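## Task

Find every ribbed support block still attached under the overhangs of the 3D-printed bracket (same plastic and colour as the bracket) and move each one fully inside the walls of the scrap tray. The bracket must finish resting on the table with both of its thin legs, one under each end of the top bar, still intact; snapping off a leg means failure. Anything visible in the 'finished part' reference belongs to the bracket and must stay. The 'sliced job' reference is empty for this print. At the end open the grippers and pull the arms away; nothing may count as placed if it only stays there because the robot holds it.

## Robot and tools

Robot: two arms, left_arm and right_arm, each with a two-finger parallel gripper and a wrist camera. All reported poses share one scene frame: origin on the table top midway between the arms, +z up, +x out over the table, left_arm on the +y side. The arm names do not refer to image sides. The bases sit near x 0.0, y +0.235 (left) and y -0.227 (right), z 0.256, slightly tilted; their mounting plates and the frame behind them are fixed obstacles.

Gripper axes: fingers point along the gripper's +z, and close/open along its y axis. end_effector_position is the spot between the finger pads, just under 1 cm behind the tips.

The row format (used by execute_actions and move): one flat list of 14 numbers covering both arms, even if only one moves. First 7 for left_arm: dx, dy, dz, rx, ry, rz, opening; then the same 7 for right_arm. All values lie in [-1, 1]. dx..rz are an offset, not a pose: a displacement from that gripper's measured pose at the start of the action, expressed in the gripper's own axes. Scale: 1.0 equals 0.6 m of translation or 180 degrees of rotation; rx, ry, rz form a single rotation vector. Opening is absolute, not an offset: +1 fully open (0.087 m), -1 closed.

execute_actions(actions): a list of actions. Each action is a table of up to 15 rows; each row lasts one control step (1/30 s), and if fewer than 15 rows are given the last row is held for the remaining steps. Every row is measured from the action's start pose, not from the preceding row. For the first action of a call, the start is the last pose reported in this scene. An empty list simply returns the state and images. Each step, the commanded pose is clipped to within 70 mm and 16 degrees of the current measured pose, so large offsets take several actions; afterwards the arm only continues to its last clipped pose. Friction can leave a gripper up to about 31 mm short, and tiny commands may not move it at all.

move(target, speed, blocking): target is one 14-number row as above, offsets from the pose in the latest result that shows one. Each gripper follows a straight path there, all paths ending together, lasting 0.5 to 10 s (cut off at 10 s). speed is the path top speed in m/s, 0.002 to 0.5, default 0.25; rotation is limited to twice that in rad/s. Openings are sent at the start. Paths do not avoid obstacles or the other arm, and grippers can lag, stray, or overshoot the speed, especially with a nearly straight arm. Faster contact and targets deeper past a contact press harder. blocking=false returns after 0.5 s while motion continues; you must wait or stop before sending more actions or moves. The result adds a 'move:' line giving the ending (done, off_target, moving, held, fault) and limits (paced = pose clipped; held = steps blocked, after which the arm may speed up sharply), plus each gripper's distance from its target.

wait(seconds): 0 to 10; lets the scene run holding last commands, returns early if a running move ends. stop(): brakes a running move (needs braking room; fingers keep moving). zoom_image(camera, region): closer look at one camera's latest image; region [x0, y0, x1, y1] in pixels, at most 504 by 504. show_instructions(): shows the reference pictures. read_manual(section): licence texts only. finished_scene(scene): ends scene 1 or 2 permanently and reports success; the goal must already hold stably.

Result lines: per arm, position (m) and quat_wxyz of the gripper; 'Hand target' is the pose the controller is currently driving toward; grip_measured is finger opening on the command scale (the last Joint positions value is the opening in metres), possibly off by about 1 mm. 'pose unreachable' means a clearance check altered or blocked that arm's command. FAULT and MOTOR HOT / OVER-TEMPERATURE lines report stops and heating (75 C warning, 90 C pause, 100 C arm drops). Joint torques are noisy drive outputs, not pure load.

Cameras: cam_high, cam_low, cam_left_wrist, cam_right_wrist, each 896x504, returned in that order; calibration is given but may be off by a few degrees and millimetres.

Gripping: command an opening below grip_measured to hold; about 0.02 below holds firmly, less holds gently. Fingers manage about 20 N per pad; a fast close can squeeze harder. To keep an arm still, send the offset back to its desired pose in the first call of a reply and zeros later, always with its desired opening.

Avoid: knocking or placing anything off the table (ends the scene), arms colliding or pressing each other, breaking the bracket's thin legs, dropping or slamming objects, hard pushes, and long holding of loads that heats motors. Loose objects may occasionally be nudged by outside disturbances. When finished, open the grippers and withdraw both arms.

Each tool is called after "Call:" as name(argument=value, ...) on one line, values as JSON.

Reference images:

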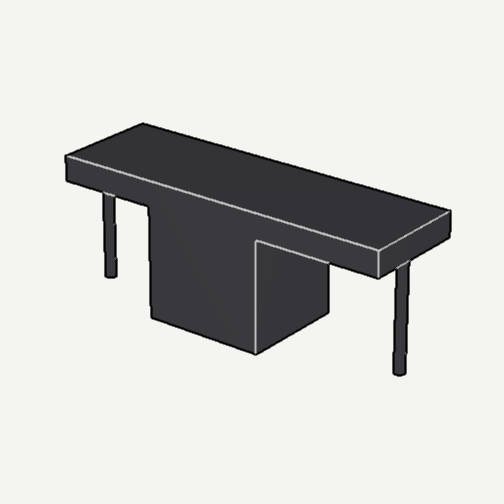

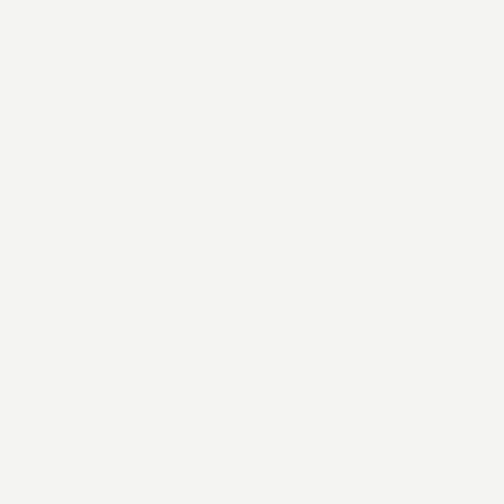

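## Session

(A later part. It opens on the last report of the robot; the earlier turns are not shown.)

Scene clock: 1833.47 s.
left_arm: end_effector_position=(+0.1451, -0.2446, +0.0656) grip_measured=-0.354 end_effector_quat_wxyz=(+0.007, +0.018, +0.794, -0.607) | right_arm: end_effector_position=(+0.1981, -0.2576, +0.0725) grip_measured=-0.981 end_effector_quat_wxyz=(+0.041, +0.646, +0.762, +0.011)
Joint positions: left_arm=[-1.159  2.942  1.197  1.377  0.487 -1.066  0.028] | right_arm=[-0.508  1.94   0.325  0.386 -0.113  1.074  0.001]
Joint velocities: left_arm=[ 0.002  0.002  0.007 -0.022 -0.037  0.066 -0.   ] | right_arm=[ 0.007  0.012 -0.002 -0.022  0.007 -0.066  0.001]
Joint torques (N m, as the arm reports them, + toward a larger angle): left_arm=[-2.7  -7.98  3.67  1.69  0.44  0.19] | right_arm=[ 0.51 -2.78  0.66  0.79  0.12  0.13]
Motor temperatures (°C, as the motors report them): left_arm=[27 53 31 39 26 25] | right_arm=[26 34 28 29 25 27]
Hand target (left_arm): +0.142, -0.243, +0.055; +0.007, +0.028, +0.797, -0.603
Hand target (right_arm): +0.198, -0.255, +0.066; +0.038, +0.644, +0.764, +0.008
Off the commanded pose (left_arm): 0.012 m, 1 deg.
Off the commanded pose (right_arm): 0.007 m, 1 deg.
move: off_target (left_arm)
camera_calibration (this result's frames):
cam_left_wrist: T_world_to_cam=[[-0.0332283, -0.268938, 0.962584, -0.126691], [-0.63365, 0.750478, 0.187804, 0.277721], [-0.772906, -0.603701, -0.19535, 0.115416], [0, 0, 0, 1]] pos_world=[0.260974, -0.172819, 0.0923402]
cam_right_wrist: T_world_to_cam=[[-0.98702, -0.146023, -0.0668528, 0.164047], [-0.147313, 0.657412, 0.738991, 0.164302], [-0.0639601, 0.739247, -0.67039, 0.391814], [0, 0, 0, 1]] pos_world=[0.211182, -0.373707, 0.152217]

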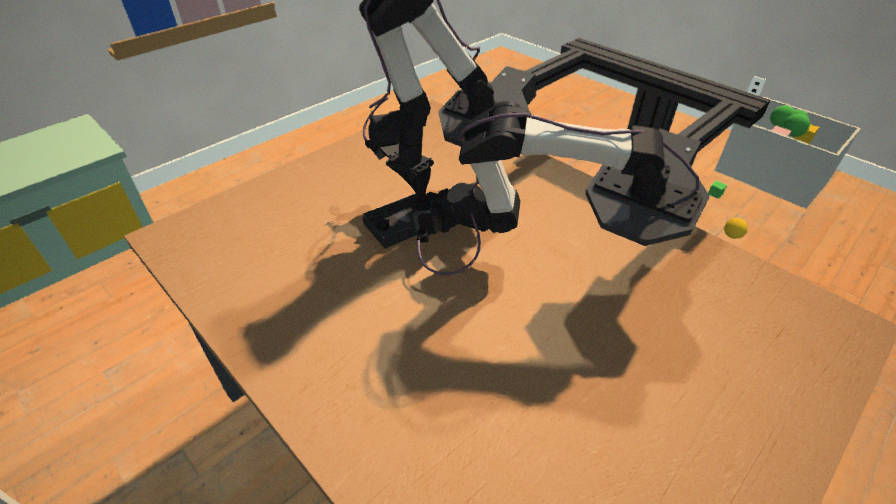

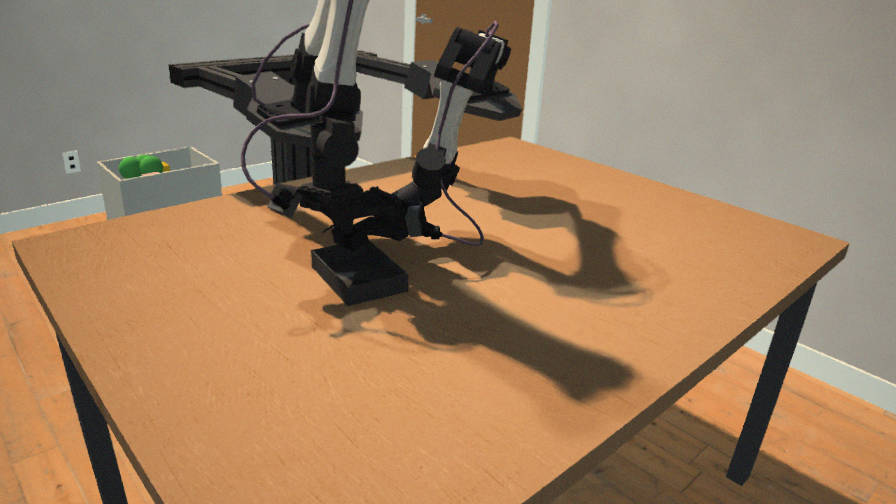

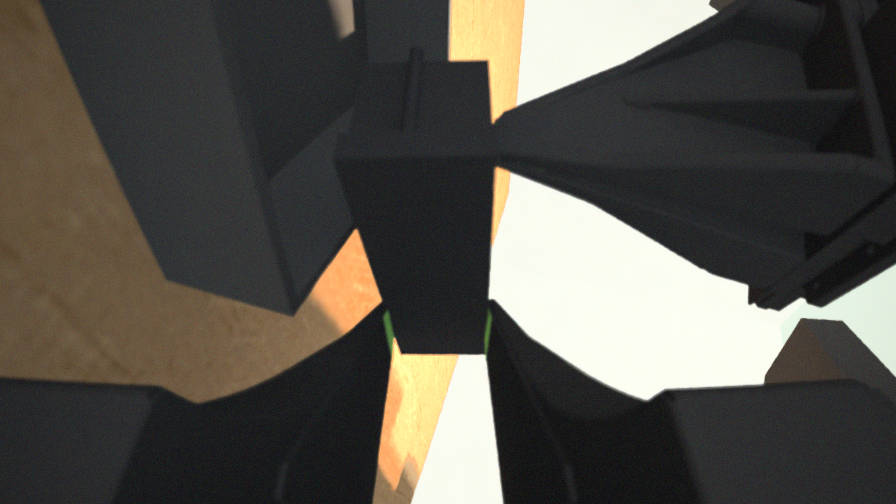

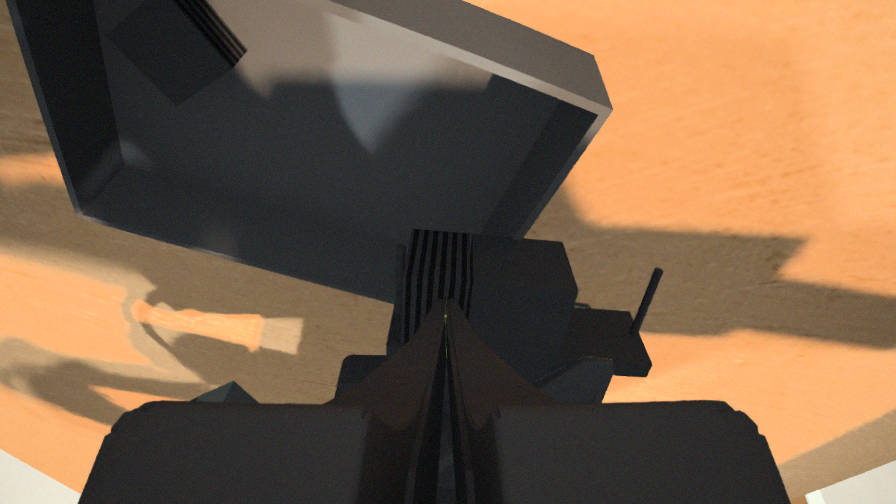

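Call:
move(target=[0.0062, 0.0358, 0.0078, -0.004, 0.004, 0.004, -0.40, 0, 0, -0.004, 0, 0, 0, -1], speed=0.015)

Scene clock: 1839.37 s.
left_arm: end_effector_position=(+0.1439, -0.2463, +0.0635) grip_measured=-0.354 end_effector_quat_wxyz=(+0.006, +0.027, +0.786, -0.618) | right_arm: end_effector_position=(+0.1972, -0.2571, +0.0741) grip_measured=-0.981 end_effector_quat_wxyz=(+0.038, +0.646, +0.762, +0.010)
Joint positions: left_arm=[-1.154  2.971  1.226  1.397  0.515 -1.063  0.028] | right_arm=[-0.508  1.928  0.325  0.368 -0.113  1.074  0.001]
Joint velocities: left_arm=[ 0.002  0.002 -0.002 -0.007  0.022  0.066  0.   ] | right_arm=[-0.007  0.007 -0.002  0.066 -0.022  0.037 -0.   ]
Joint torques (N m, as the arm reports them, + toward a larger angle): left_arm=[-2.25 -7.57  3.81  1.54  0.2   0.14] | right_arm=[-1.48 -6.27 -0.3   0.53  0.01  0.01]
Motor temperatures (°C, as the motors report them): left_arm=[27 53 31 40 26 25] | right_arm=[26 33 28 29 25 27]
Hand target (left_arm): +0.142, -0.242, +0.044; +0.007, +0.027, +0.798, -0.602
Hand target (right_arm): +0.198, -0.258, +0.075; +0.041, +0.646, +0.762, +0.011
Off the commanded pose (left_arm): 0.020 m, 2 deg.
Off the commanded pose (right_arm): 0.001 m, 0 deg.
move: off_target (left_arm)
camera_calibration (this result's frames):
cam_left_wrist: T_world_to_cam=[[-0.0448577, -0.242113, 0.969211, -0.117265], [-0.623725, 0.764642, 0.162143, 0.282233], [-0.780356, -0.597247, -0.185312, 0.115084], [0, 0, 0, 1]] pos_world=[0.260582, -0.175465, 0.0892189]
cam_right_wrist: T_world_to_cam=[[-0.98756, -0.144778, -0.0613549, 0.163323], [-0.142251, 0.656322, 0.74095, 0.161224], [-0.0670047, 0.74046, -0.668752, 0.393278], [0, 0, 0, 1]] pos_world=[0.210577, -0.373376, 0.153568]

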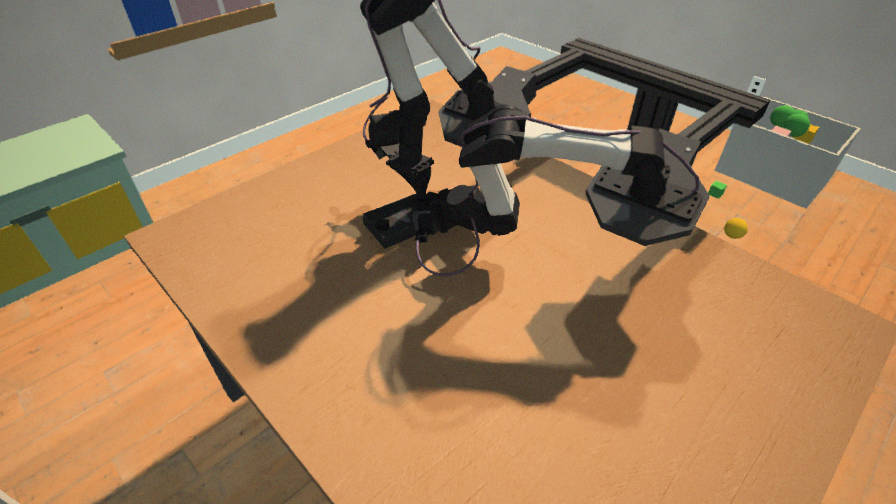

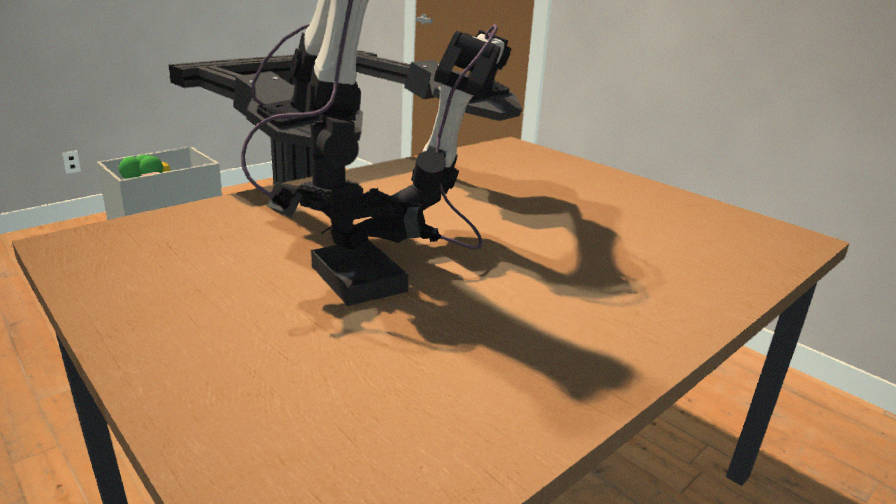

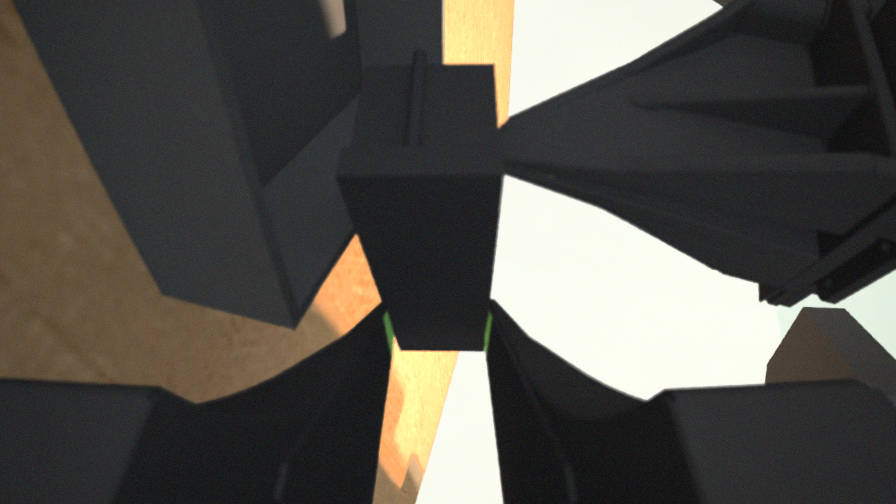

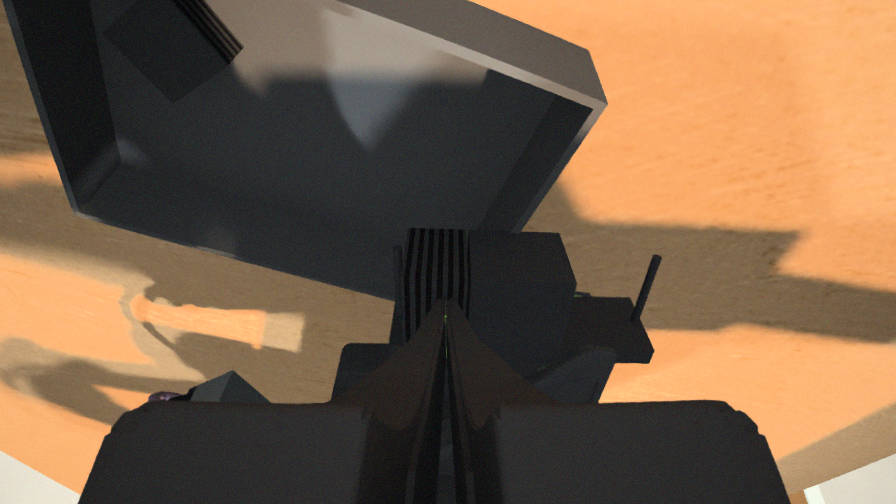

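Call:
move(target=[0.005, 0.033, 0.001, -0.008, 0, 0, -0.40, 0.0055, -0.0007, 0.019, 0, 0, 0, -1], speed=0.012)

Scene clock: 1845.43 s.
left_arm: end_effector_position=(+0.1450, -0.2459, +0.0630) grip_measured=-0.354 end_effector_quat_wxyz=(+0.012, +0.032, +0.780, -0.624) | right_arm: end_effector_position=(+0.1954, -0.2551, +0.0656) grip_measured=-0.981 end_effector_quat_wxyz=(+0.037, +0.647, +0.762, +0.012)
Joint positions: left_arm=[-1.15   2.983  1.234  1.418  0.524 -1.054  0.028] | right_arm=[-0.499  1.99   0.325  0.431 -0.113  1.085  0.001]
Joint velocities: left_arm=[ 0.012  0.002  0.012  0.081 -0.007  0.051 -0.   ] | right_arm=[ 0.017 -0.007 -0.022  0.037 -0.081 -0.051 -0.   ]
Joint torques (N m, as the arm reports them, + toward a larger angle): left_arm=[-2.37 -7.5   3.17  1.59  0.18 -0.04] | right_arm=[-0.26 -4.74  0.26  0.57  0.06  0.14]
Motor temperatures (°C, as the motors report them): left_arm=[27 52 31 39 26 25] | right_arm=[26 34 28 29 25 27]
Hand target (left_arm): +0.142, -0.241, +0.045; +0.007, +0.027, +0.793, -0.608
Hand target (right_arm): +0.197, -0.254, +0.063; +0.038, +0.646, +0.762, +0.010
Off the commanded pose (left_arm): 0.020 m, 3 deg.
Off the commanded pose (right_arm): 0.004 m, 0 deg.
move: off_target (left_arm)
camera_calibration (this result's frames):
cam_left_wrist: T_world_to_cam=[[-0.0606355, -0.226279, 0.972173, -0.110674], [-0.625151, 0.767892, 0.13974, 0.285161], [-0.778145, -0.599282, -0.18802, 0.115377], [0, 0, 0, 1]] pos_world=[0.261338, -0.174873, 0.0894386]
cam_right_wrist: T_world_to_cam=[[-0.987668, -0.143279, -0.0631046, 0.161866], [-0.142352, 0.654081, 0.742909, 0.165279], [-0.0651674, 0.742731, -0.666412, 0.38603], [0, 0, 0, 1]] pos_world=[0.208555, -0.371631, 0.144682]

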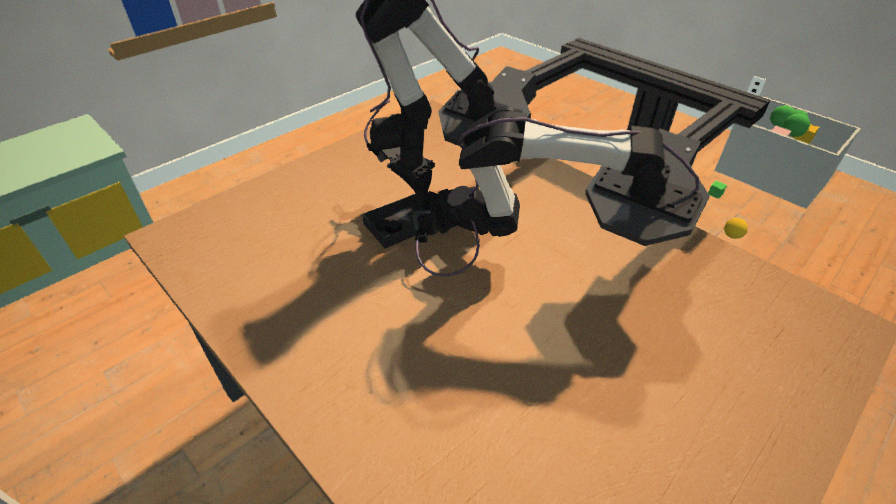

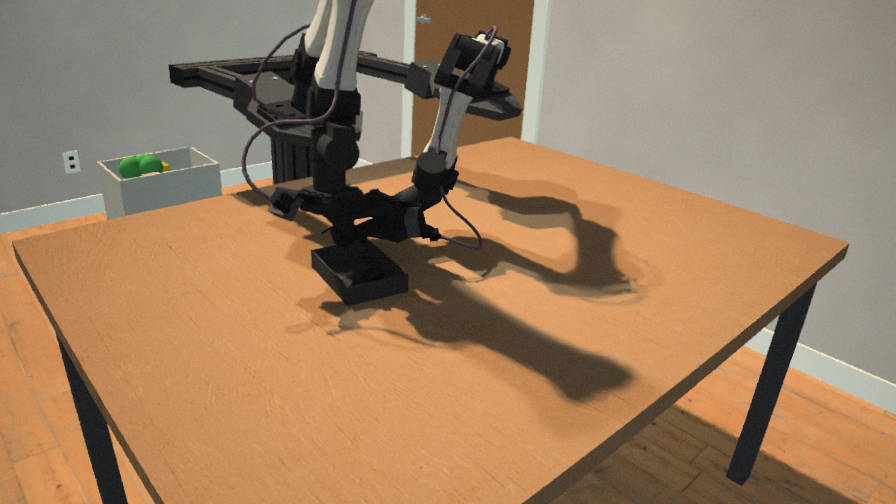

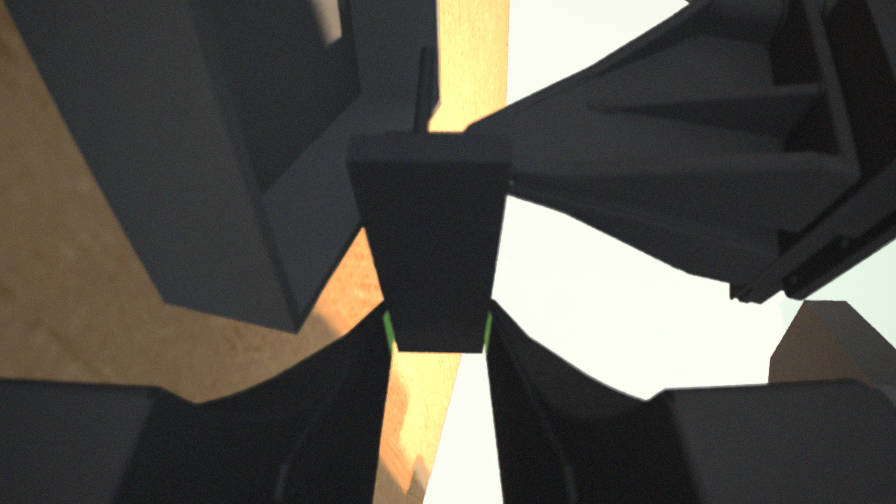

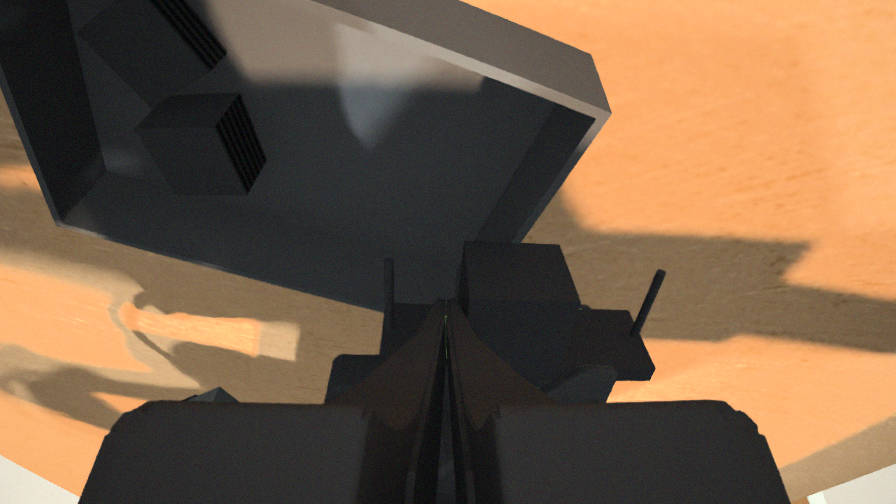

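Call:
execute_actions(actions=[])

Scene clock: 1856.33 s.
left_arm: end_effector_position=(+0.1450, -0.2459, +0.0629) grip_measured=-0.354 end_effector_quat_wxyz=(+0.013, +0.033, +0.780, -0.624) | right_arm: end_effector_position=(+0.1957, -0.2553, +0.0655) grip_measured=-0.981 end_effector_quat_wxyz=(+0.038, +0.647, +0.761, +0.012)
Joint positions: left_arm=[-1.15   2.983  1.234  1.418  0.524 -1.051  0.028] | right_arm=[-0.499  1.99   0.325  0.432 -0.113  1.085  0.001]
Joint velocities: left_arm=[-0.027 -0.002 -0.022  0.051  0.007  0.007  0.   ] | right_arm=[ 0.007 -0.017  0.007 -0.007 -0.051 -0.022  0.001]
Joint torques (N m, as the arm reports them, + toward a larger angle): left_arm=[-2.45 -7.59  3.24  1.57  0.16 -0.04] | right_arm=[-0.29 -4.73  0.27  0.56  0.08  0.1 ]
Motor temperatures (°C, as the motors report them): left_arm=[27 52 31 39 25 25] | right_arm=[26 33 28 29 25 27]
Hand target (left_arm): +0.142, -0.241, +0.045; +0.007, +0.026, +0.793, -0.608
Hand target (right_arm): +0.197, -0.254, +0.063; +0.038, +0.646, +0.762, +0.010
Off the commanded pose (left_arm): 0.020 m, 3 deg.
Off the commanded pose (right_arm): 0.003 m, 0 deg.
camera_calibration (this result's frames):
cam_left_wrist: T_world_to_cam=[[-0.0629194, -0.226202, 0.972046, -0.11022], [-0.625074, 0.768214, 0.138309, 0.28532], [-0.778025, -0.598899, -0.189729, 0.115561], [0, 0, 0, 1]] pos_world=[0.261321, -0.17491, 0.0896022]
cam_right_wrist: T_world_to_cam=[[-0.987629, -0.143099, -0.0641217, 0.162258], [-0.143075, 0.655001, 0.741959, 0.165946], [-0.0641736, 0.741955, -0.667372, 0.385888], [0, 0, 0, 1]] pos_world=[0.208758, -0.371787, 0.14481]

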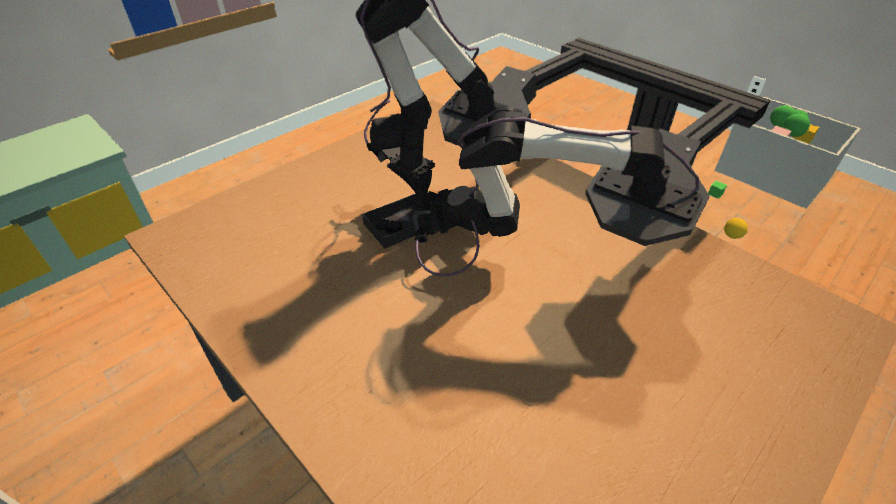

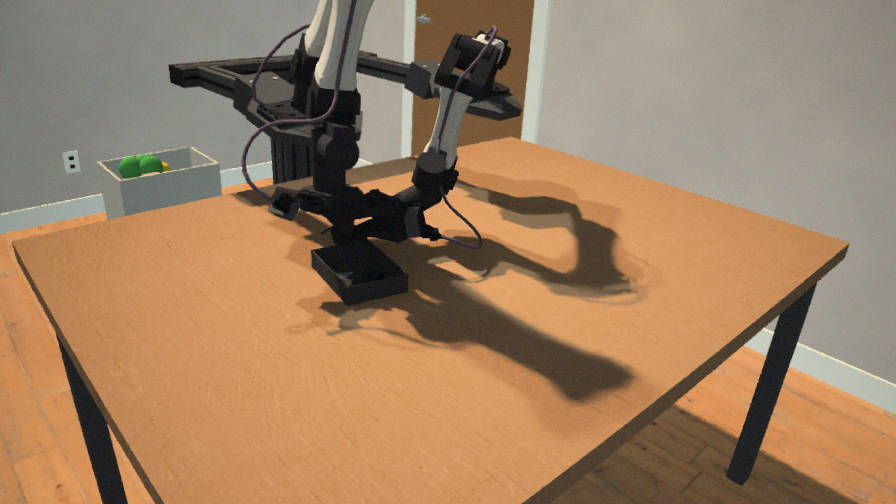

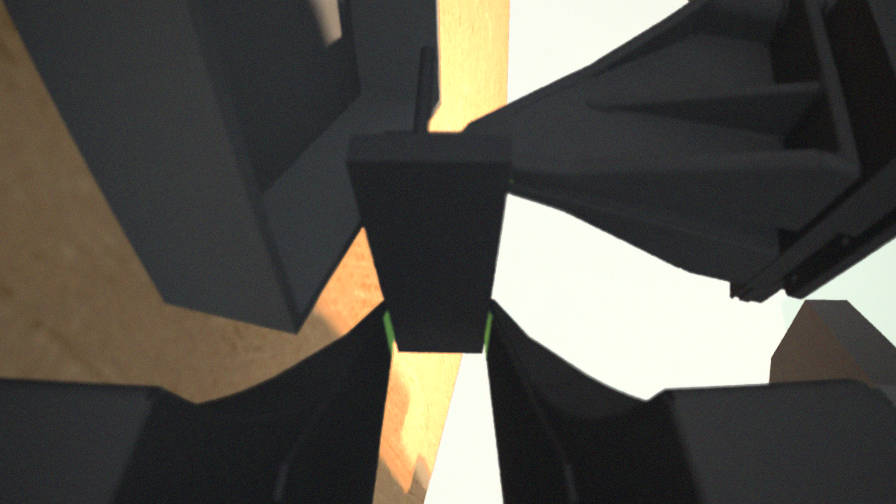

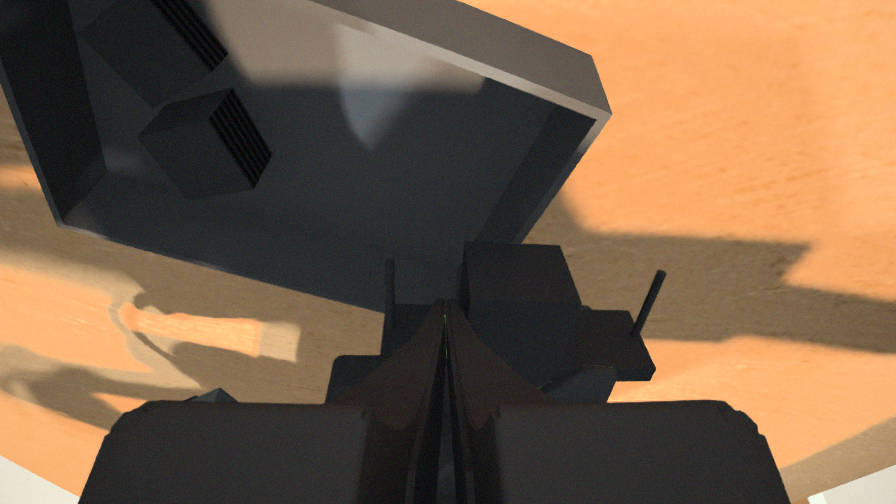

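Call:
move(target=[0,0,0,0,0,0,-0.40, 0,0,-0.13,0,0,0,-1], speed=0.05)

Scene clock: 1861.23 s.
left_arm: end_effector_position=(+0.1450, -0.2461, +0.0635) grip_measured=-0.354 end_effector_quat_wxyz=(+0.014, +0.033, +0.780, -0.625) | right_arm: end_effector_position=(+0.1982, -0.2557, +0.1423) grip_measured=-0.981 end_effector_quat_wxyz=(+0.047, +0.645, +0.762, +0.011)
Joint positions: left_arm=[-1.15   2.983  1.234  1.421  0.525 -1.051  0.028] | right_arm=[-0.542  1.437  0.306 -0.089 -0.12   1.042  0.001]
Joint velocities: left_arm=[-0.007 -0.007 -0.012  0.066 -0.037  0.022  0.   ] | right_arm=[ 0.007 -0.017 -0.002  0.022  0.007  0.007 -0.001]
Joint torques (N m, as the arm reports them, + toward a larger angle): left_arm=[-3.13 -9.95  1.45  1.82  0.28 -0.08] | right_arm=[-2.11 -5.41  1.68  0.35 -0.11 -0.04]
Motor temperatures (°C, as the motors report them): left_arm=[27 52 30 39 25 25] | right_arm=[26 34 28 29 25 27]
Hand target (left_arm): +0.145, -0.246, +0.063; +0.013, +0.033, +0.780, -0.624
Hand target (right_arm): +0.189, -0.253, +0.143; +0.038, +0.647, +0.761, +0.011
Off the commanded pose (left_arm): 0.001 m, 0 deg.
Off the commanded pose (right_arm): 0.009 m, 1 deg.
move: done
camera_calibration (this result's frames):
cam_left_wrist: T_world_to_cam=[[-0.0642015, -0.223649, 0.972553, -0.110007], [-0.625012, 0.76876, 0.135526, 0.285701], [-0.77797, -0.599157, -0.189139, 0.115545], [0, 0, 0, 1]] pos_world=[0.261395, -0.175009, 0.0901214]
cam_right_wrist: T_world_to_cam=[[-0.986225, -0.146997, -0.0758468, 0.170003], [-0.155216, 0.663917, 0.731521, 0.115701], [-0.0571757, 0.733217, -0.677587, 0.435389], [0, 0, 0, 1]] pos_world=[0.210514, -0.37106, 0.22327]

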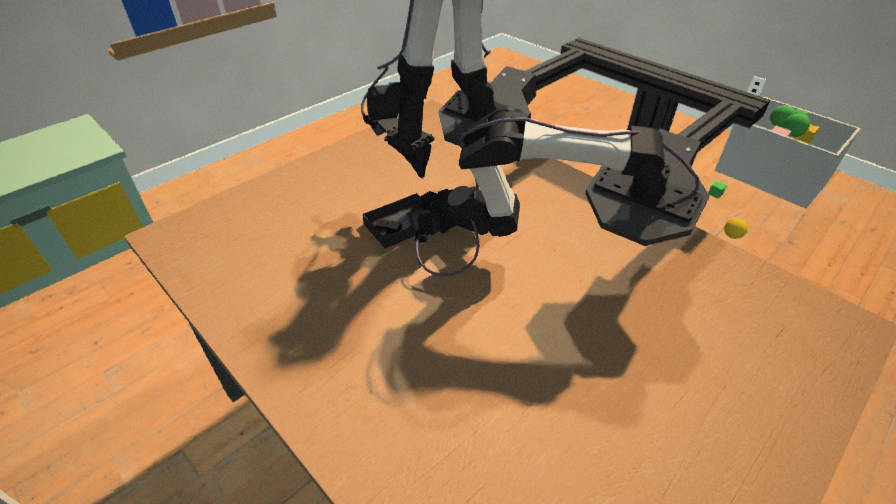

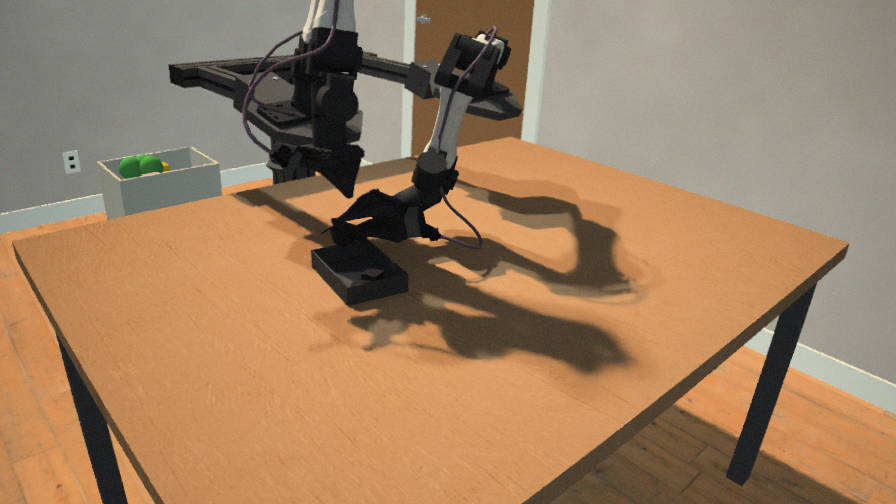

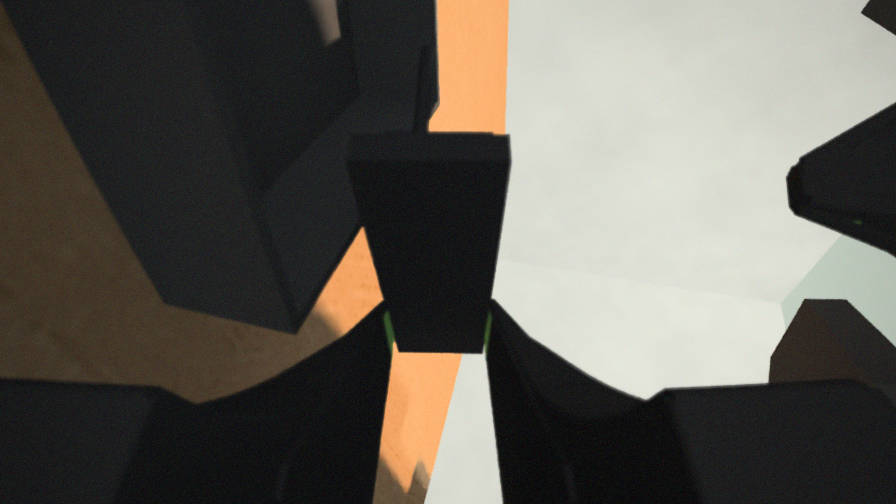

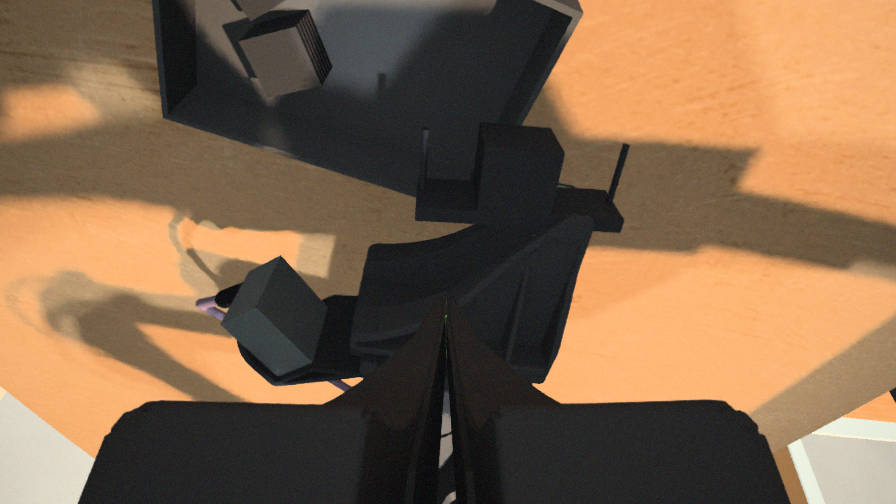

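Call:
move(target=[-0.005,-0.09,-0.02,0,0,0,-0.40, -0.13,0,-0.10,0,0,0,-1], speed=0.06)

Scene clock: 1873.70 s.
left_arm: end_effector_position=(+0.1523, -0.2507, +0.1216) grip_measured=-0.354 end_effector_quat_wxyz=(+0.027, +0.037, +0.770, -0.637) | right_arm: end_effector_position=(+0.2013, -0.3247, +0.2009) grip_measured=-0.981 end_effector_quat_wxyz=(+0.039, +0.647, +0.761, +0.008)
Joint positions: left_arm=[-1.183  2.792  1.089  1.419  0.494 -1.059  0.028] | right_arm=[-0.901  1.367  0.561 -0.494 -0.227  0.696  0.001]
Joint velocities: left_arm=[-0.007 -0.007 -0.007  0.007 -0.022 -0.007 -0.   ] | right_arm=[ 0.007 -0.017  0.002 -0.051 -0.007 -0.007 -0.   ]
Joint torques (N m, as the arm reports them, + toward a larger angle): left_arm=[ -4.04 -10.95  -0.21   1.66   0.23  -0.16] | right_arm=[-2.59 -5.33  7.12  0.39 -0.15 -0.07]
Motor temperatures (°C, as the motors report them): left_arm=[27 54 30 40 25 25] | right_arm=[26 34 28 28 25 27]
Hand target (left_arm): +0.145, -0.247, +0.119; +0.014, +0.033, +0.779, -0.626
Hand target (right_arm): +0.207, -0.329, +0.207; +0.047, +0.646, +0.762, +0.011
Off the commanded pose (left_arm): 0.009 m, 2 deg.
Off the commanded pose (right_arm): 0.009 m, 1 deg.
move: done
camera_calibration (this result's frames):
cam_left_wrist: T_world_to_cam=[[-0.0864138, -0.193729, 0.977242, -0.156788], [-0.634955, 0.766583, 0.0958214, 0.291722], [-0.767701, -0.612225, -0.189253, 0.124626], [0, 0, 0, 1]] pos_world=[0.267358, -0.177705, 0.148852]
cam_right_wrist: T_world_to_cam=[[-0.987961, -0.142955, -0.0591299, 0.165632], [-0.139669, 0.659883, 0.738273, 0.113356], [-0.0665213, 0.737643, -0.671906, 0.528037], [0, 0, 0, 1]] pos_world=[0.214596, -0.440627, 0.280897]

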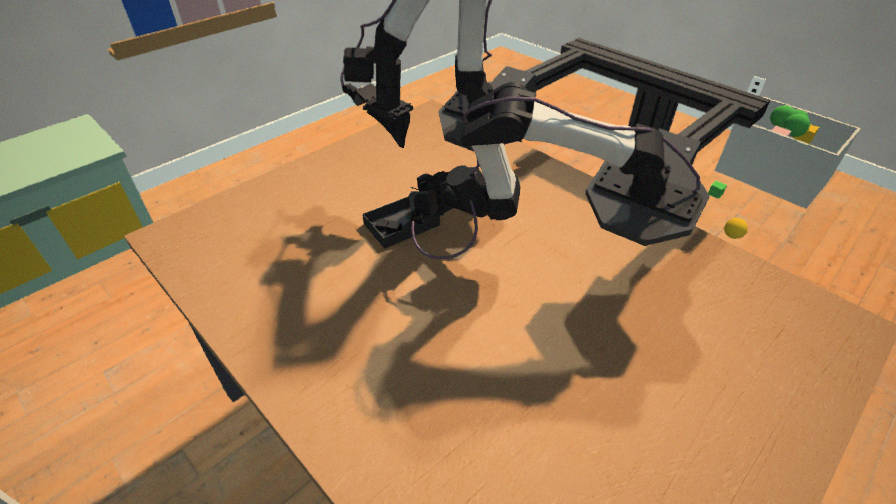

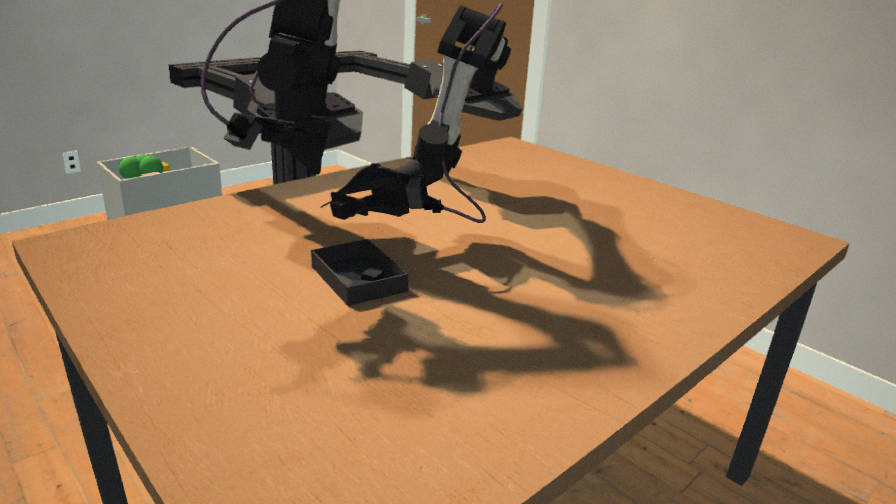

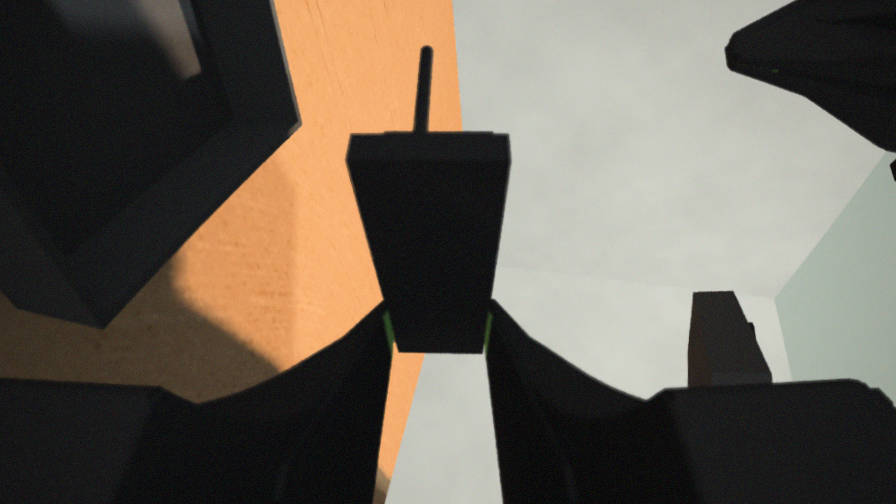

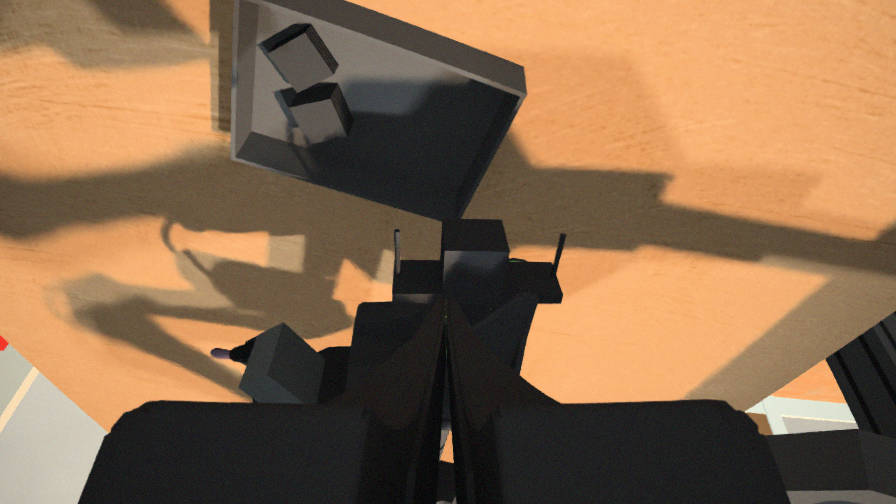

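Call:
move(target=[-0.236,0.106,-0.445,-0.440,0.0186,-0.0256,-0.40, -0.08,0,-0.05,0,0,0,-1], speed=0.15)

Scene clock: 1896.97 s.
left_arm: end_effector_position=(+0.3067, +0.0130, +0.1309) grip_measured=-0.355 end_effector_quat_wxyz=(+0.019, -0.002, +1.000, -0.011) | right_arm: end_effector_position=(+0.2057, -0.3667, +0.2315) grip_measured=-0.981 end_effector_quat_wxyz=(+0.040, +0.646, +0.762, +0.004)
Joint positions: left_arm=[-0.826  2.09   1.221 -0.475 -0.223 -0.621  0.028] | right_arm=[-1.046  1.424  0.745 -0.651 -0.257  0.549  0.001]
Joint velocities: left_arm=[ 0.002 -0.022  0.012 -0.037  0.022 -0.066  0.001] | right_arm=[-0.007  0.007 -0.007  0.007 -0.037  0.037 -0.   ]
Joint torques (N m, as the arm reports them, + toward a larger angle): left_arm=[-0.97 -7.68  6.5   0.25 -0.12 -0.1 ] | right_arm=[-2.89 -4.38  7.76  0.36 -0.18 -0.06]
Motor temperatures (°C, as the motors report them): left_arm=[27 57 30 39 25 25] | right_arm=[26 33 31 28 25 27]
Hand target (left_arm): +0.306, +0.020, +0.124; +0.008, -0.001, +1.000, +0.004
Hand target (right_arm): +0.208, -0.370, +0.233; +0.039, +0.647, +0.762, +0.008
Off the commanded pose (left_arm): 0.013 m, 3 deg.
Off the commanded pose (right_arm): 0.005 m, 0 deg.
move: off_target (left_arm)
camera_calibration (this result's frames):
cam_left_wrist: T_world_to_cam=[[0.00783301, -0.999863, 0.0145984, 0.00615815], [-0.670199, 0.00558542, 0.742161, 0.122832], [-0.74214, -0.0155972, -0.670063, 0.453684], [0, 0, 0, 1]] pos_world=[0.41897, 0.0125474, 0.212746]
cam_right_wrist: T_world_to_cam=[[-0.987712, -0.146062, -0.0555987, 0.163805], [-0.139655, 0.665174, 0.733512, 0.12221], [-0.0701556, 0.732263, -0.677398, 0.579924], [0, 0, 0, 1]] pos_world=[0.219544, -0.482022, 0.312305]

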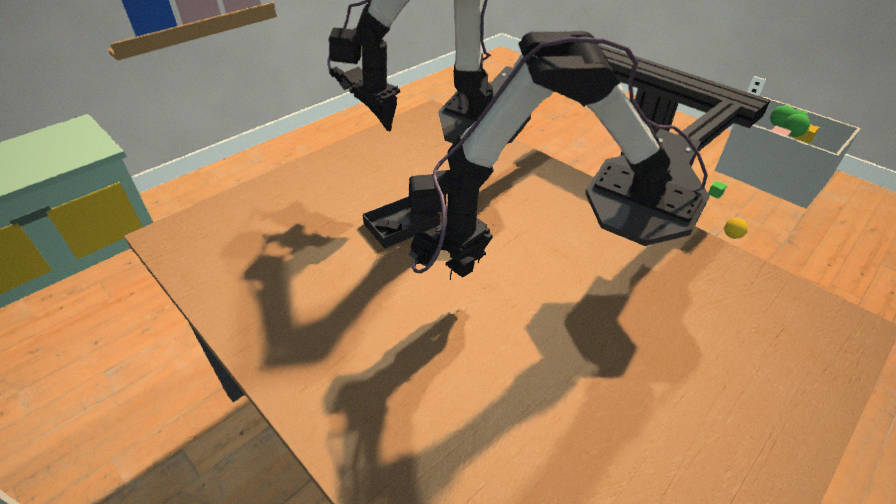

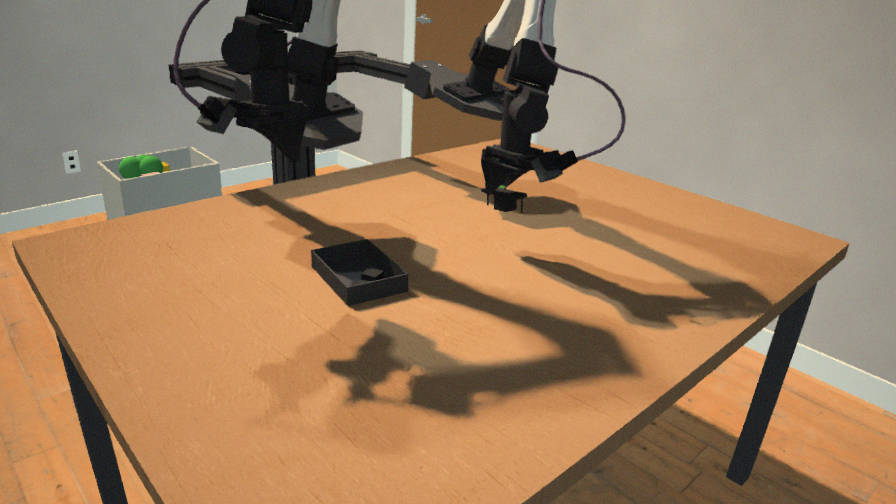

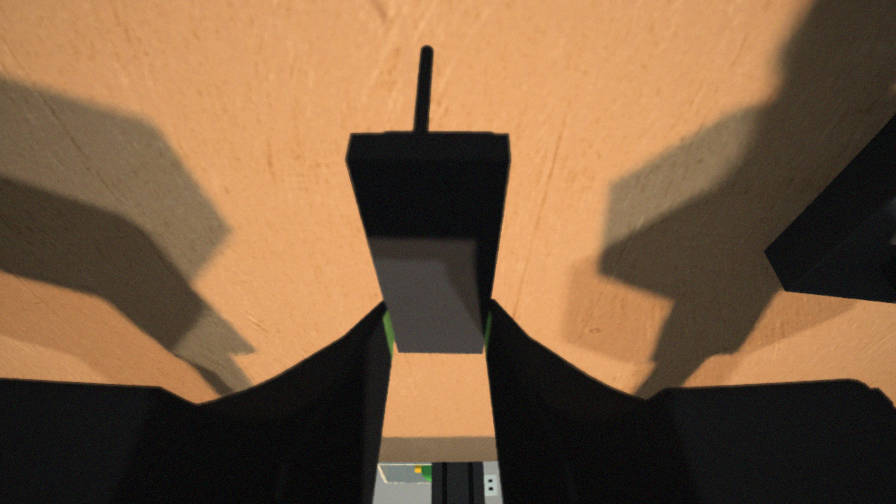

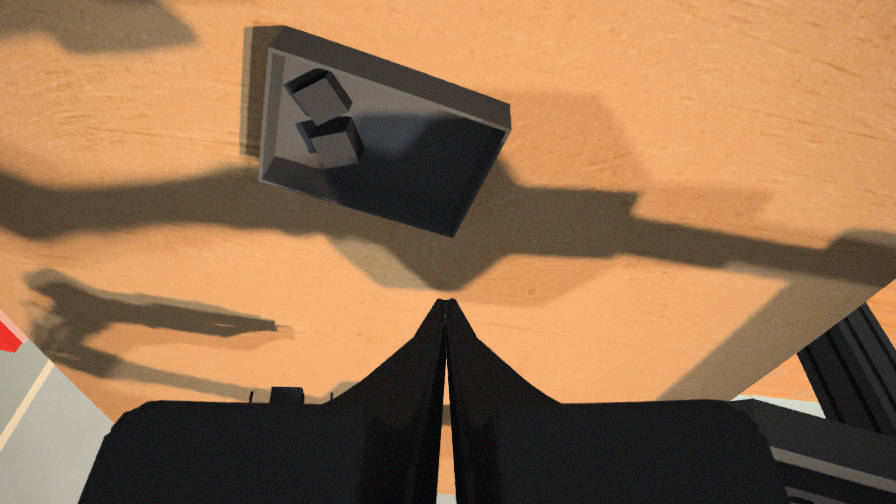

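Call:
zoom_image(camera="cam_low", region=[450, 160, 570, 230])

Call:
zoom_image(camera="cam_high", region=[400, 220, 520, 300])

Region (450, 160, 570, 230) of cam_low's 896x504 image, scaled by 4.200, with more detail than that image has; it fills the top 294 rows of this view, and the rest is white.

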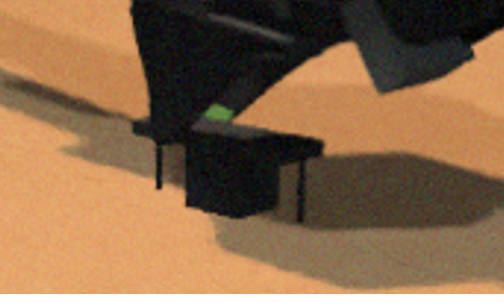

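Region (400, 220, 520, 300) of cam_high's 896x504 image, scaled by 4.200, with more detail than that image has.

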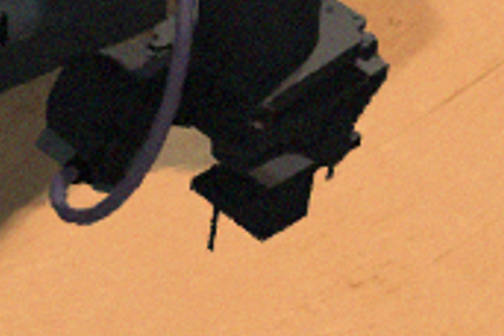

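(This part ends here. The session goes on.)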